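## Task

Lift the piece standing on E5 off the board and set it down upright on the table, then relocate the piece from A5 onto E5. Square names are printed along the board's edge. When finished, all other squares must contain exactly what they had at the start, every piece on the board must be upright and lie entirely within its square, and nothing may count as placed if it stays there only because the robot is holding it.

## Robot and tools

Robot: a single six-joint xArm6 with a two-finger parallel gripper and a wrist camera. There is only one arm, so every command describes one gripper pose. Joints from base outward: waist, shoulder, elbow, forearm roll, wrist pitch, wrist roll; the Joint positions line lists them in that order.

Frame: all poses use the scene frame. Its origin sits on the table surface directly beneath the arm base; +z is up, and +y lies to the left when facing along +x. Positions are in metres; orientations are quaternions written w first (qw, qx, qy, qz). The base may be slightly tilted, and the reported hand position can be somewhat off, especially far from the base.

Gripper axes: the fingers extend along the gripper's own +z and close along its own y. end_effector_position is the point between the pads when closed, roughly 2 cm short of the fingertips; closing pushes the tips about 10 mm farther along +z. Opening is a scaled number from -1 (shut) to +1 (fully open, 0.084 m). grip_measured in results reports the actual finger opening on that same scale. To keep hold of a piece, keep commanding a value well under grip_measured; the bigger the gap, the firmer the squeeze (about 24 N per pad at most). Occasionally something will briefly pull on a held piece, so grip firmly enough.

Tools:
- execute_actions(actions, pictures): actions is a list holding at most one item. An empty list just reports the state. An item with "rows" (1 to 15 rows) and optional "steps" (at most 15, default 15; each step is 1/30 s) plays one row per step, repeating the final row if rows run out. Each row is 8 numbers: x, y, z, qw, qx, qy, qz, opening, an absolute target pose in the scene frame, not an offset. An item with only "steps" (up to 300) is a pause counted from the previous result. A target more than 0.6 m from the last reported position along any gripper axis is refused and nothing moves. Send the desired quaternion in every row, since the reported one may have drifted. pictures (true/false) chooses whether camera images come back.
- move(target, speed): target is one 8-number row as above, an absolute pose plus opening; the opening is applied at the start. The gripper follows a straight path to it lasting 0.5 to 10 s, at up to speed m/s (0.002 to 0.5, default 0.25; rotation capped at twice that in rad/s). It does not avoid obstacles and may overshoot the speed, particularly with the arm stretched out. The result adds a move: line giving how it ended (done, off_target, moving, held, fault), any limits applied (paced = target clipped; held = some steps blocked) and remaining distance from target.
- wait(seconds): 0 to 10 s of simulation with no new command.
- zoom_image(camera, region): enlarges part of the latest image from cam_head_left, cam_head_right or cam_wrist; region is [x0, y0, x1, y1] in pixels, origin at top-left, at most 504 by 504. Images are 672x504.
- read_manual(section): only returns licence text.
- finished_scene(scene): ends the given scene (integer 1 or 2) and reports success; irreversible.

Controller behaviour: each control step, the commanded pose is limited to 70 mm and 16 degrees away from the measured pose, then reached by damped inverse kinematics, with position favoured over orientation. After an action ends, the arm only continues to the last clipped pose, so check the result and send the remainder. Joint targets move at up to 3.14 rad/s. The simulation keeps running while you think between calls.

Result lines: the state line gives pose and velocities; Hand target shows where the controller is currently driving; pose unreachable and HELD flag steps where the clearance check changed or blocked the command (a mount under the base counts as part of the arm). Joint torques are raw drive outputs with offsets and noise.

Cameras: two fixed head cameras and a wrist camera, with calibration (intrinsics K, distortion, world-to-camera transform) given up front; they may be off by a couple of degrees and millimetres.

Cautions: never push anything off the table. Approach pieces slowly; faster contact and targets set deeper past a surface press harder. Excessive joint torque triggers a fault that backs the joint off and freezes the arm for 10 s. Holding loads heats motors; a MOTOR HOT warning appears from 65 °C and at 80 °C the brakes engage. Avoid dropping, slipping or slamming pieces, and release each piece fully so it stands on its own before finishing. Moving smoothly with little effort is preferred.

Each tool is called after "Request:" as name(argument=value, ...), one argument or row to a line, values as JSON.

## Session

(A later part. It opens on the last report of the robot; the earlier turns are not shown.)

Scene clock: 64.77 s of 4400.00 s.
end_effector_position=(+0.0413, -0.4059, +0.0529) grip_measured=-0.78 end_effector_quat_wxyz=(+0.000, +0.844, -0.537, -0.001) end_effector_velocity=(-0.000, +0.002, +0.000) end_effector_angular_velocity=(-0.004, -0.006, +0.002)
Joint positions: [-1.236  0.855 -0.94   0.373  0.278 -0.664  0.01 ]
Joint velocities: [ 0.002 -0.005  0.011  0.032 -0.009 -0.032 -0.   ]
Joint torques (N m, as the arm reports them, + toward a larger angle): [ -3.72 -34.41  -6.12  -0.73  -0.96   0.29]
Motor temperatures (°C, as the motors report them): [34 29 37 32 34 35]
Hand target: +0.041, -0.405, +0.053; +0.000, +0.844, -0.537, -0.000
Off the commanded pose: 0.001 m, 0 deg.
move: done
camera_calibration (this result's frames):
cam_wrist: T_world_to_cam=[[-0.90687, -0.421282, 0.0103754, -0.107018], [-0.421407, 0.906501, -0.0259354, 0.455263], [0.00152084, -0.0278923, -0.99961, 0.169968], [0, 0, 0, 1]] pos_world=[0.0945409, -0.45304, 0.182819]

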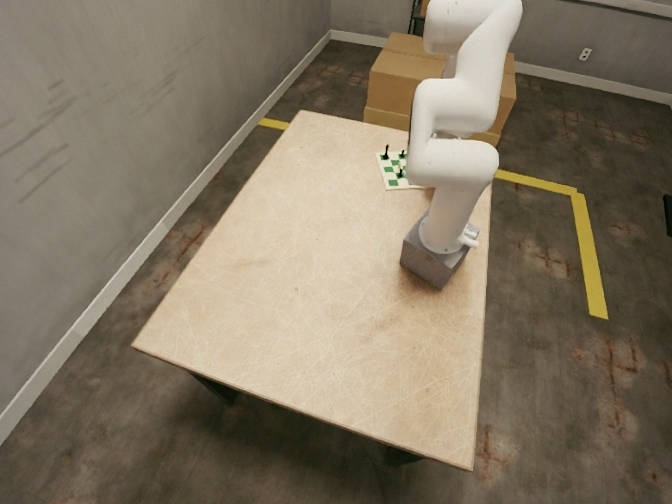

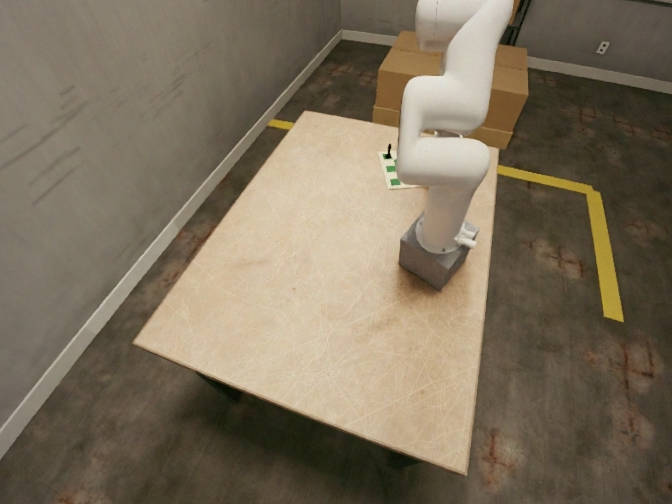

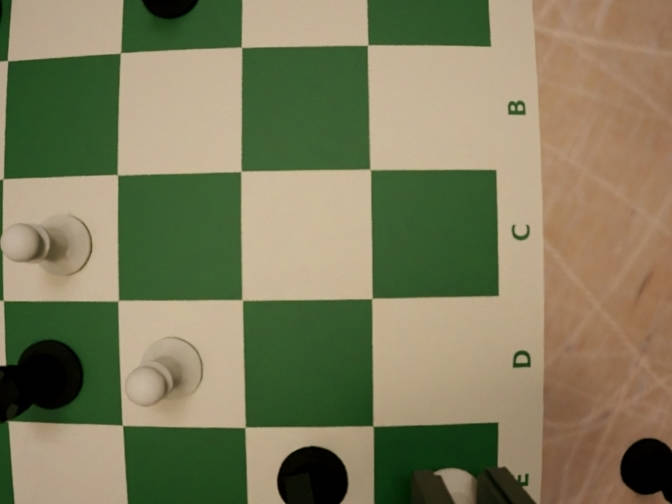

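Request:
move(
  target=[0.0415,-0.4053,0.0385,0,0.844,-0.537,0,-0.97],
  speed=0.03,
)

Request:
execute_actions(
  actions=[
    {"rows":[[0.0415,-0.4053,0.0385,0,0.844,-0.537,0,-0.85],[0.0415,-0.4053,0.0385,0,0.844,-0.537,0,-0.75],[0.0415,-0.4053,0.0385,0,0.844,-0.537,0,-0.65],[0.0415,-0.4053,0.0385,0,0.844,-0.537,0,-0.52]],"steps":10},
  ],
  pictures=false,
)

Request:
move(
  target=[0.0415,-0.4053,0.13,0,0.844,-0.537,0,-0.52],
  speed=0.15,
)

Scene clock: 72.87 s of 4400.00 s.
end_effector_position=(+0.0415, -0.4053, +0.0388) grip_measured=-0.78 end_effector_quat_wxyz=(+0.000, +0.844, -0.537, -0.000) end_effector_velocity=(+0.000, +0.000, -0.003) end_effector_angular_velocity=(+0.001, -0.001, +0.001)
Joint positions: [-1.224  0.9   -0.96   0.42   0.256 -0.701  0.01 ]
Joint velocities: [ 0.003  0.008 -0.004  0.012 -0.002 -0.011 -0.   ]
Joint torques (N m, as the arm reports them, + toward a larger angle): [ -3.41 -35.25  -6.33  -0.86  -0.85   0.29]
Motor temperatures (°C, as the motors report them): [34 29 37 32 34 35]
Hand target: +0.042, -0.405, +0.038; +0.000, +0.844, -0.537, -0.000
Off the commanded pose: 0.000 m, 0 deg.
After step 90, 4.30 s passed at rest.
move: done
camera_calibration (this result's frames):
cam_wrist: T_world_to_cam=[[-0.906723, -0.421624, 0.00927965, -0.106586], [-0.421717, 0.906343, -0.0264205, 0.454435], [0.00272896, -0.0278695, -0.999608, 0.1558], [0, 0, 0, 1]] pos_world=[0.094574, -0.452471, 0.168735]

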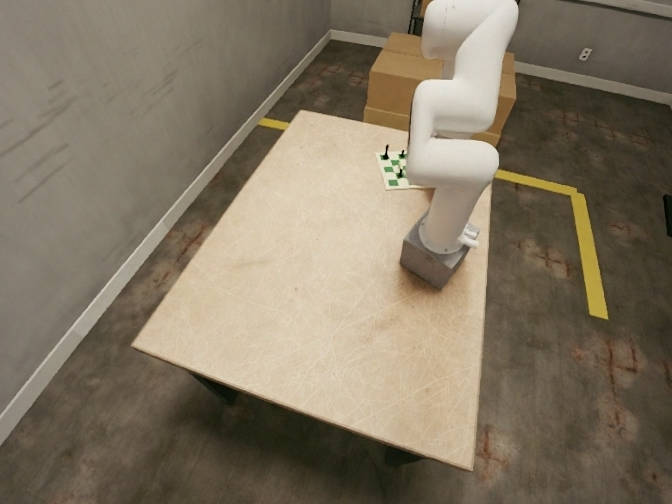

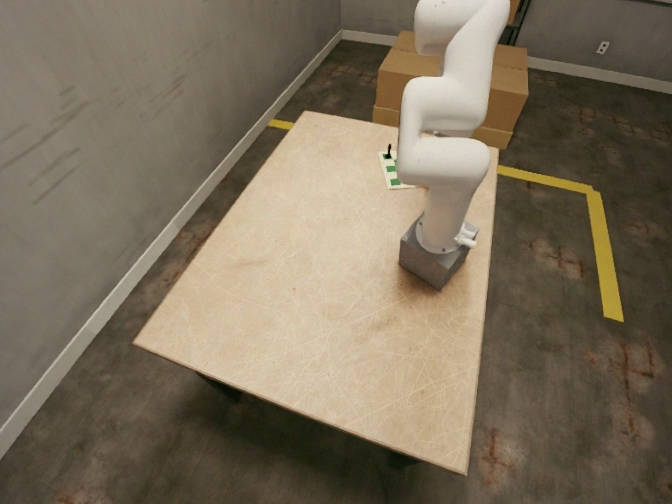

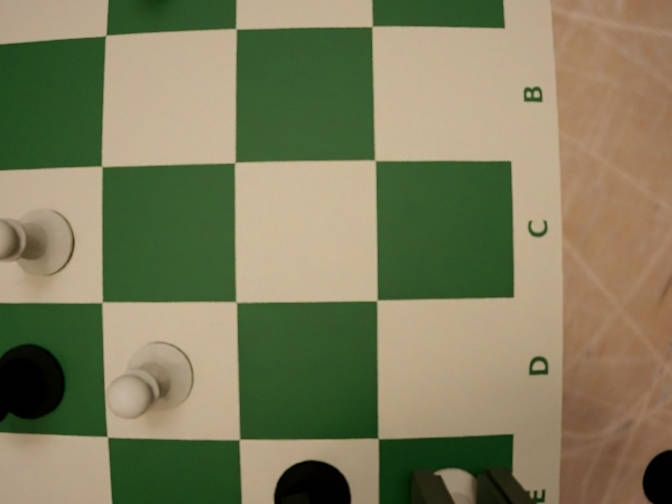

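Scene clock: 73.20 s of 4400.00 s.
end_effector_position=(+0.0415, -0.4053, +0.0385) grip_measured=-0.54 end_effector_quat_wxyz=(+0.000, +0.844, -0.537, +0.000) end_effector_velocity=(+0.000, -0.000, -0.000) end_effector_angular_velocity=(-0.001, +0.000, +0.000)
Joint positions: [-1.224  0.9   -0.96   0.422  0.255 -0.702  0.02 ]
Joint velocities: [ 0.001  0.     0.     0.001 -0.001 -0.001  0.002]
Joint torques (N m, as the arm reports them, + toward a larger angle): [ -3.41 -34.65  -6.35  -0.84  -1.01   0.3 ]
Motor temperatures (°C, as the motors report them): [34 29 37 32 34 35]
Hand target: +0.042, -0.405, +0.038; +0.000, +0.844, -0.537, -0.000
Off the commanded pose: 0.000 m, 0 deg.
Steps of this call (steps 1 to 10: all 10 steps of this action). Readings (end_effector_position):
1: (+0.0415, -0.4054, +0.0387)
2: (+0.0415, -0.4054, +0.0387)
4: (+0.0415, -0.4054, +0.0386)
8: (+0.0415, -0.4053, +0.0386)
10: the state above

Scene clock: 74.60 s of 4400.00 s.
end_effector_position=(+0.0415, -0.4051, +0.1295) grip_measured=-0.54 end_effector_quat_wxyz=(-0.000, +0.844, -0.537, -0.000) end_effector_velocity=(-0.000, +0.000, +0.003) end_effector_angular_velocity=(-0.000, +0.000, -0.001)
Joint positions: [-1.279  0.621 -0.863  0.227  0.432 -0.554  0.02 ]
Joint velocities: [-0.002 -0.01   0.002 -0.005  0.007  0.004  0.   ]
Joint torques (N m, as the arm reports them, + toward a larger angle): [ -2.81 -32.72  -7.71  -0.96  -0.94   0.33]
Motor temperatures (°C, as the motors report them): [34 29 37 32 34 35]
Hand target: +0.042, -0.405, +0.130; -0.000, +0.844, -0.537, +0.000
Off the commanded pose: 0.001 m, 0 deg.
move: done
camera_calibration (this result's frames):
cam_wrist: T_world_to_cam=[[-0.906661, -0.421773, 0.00861102, -0.107254], [-0.421849, 0.906296, -0.0258907, 0.456512], [0.00311587, -0.0271067, -0.999628, 0.246791], [0, 0, 0, 1]] pos_world=[0.0945666, -0.452282, 0.259442]

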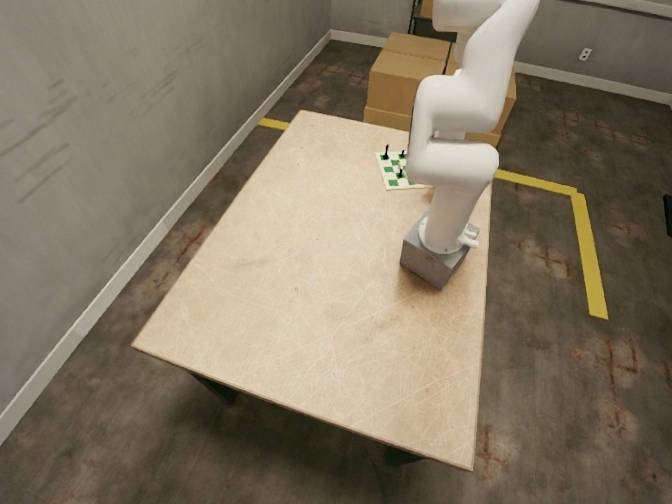

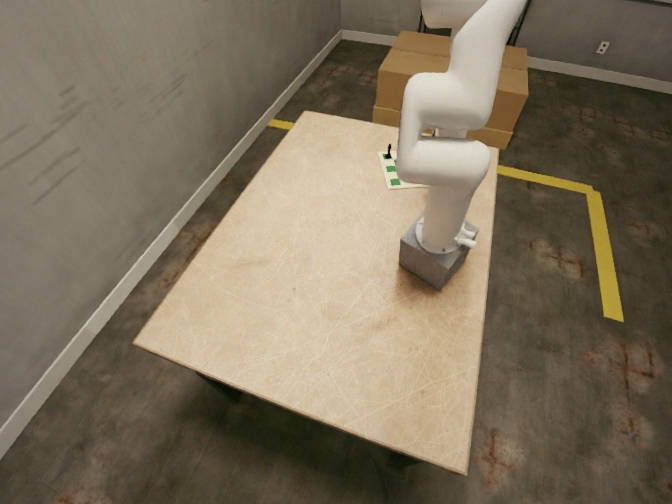

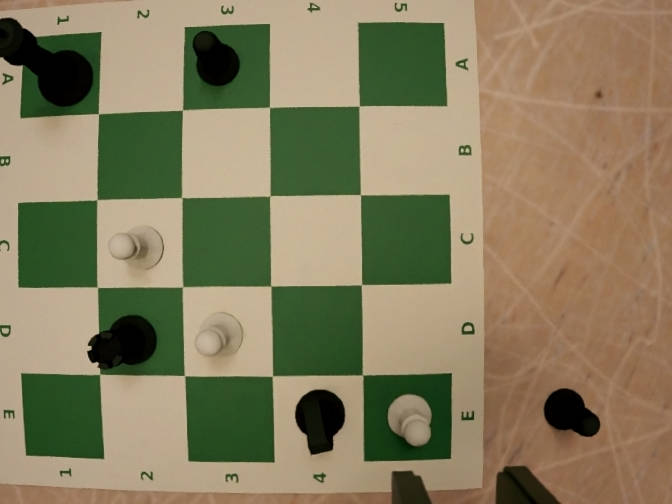

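Request:
finished_scene(
  scene=2,
)

The scene is finished: the task was done.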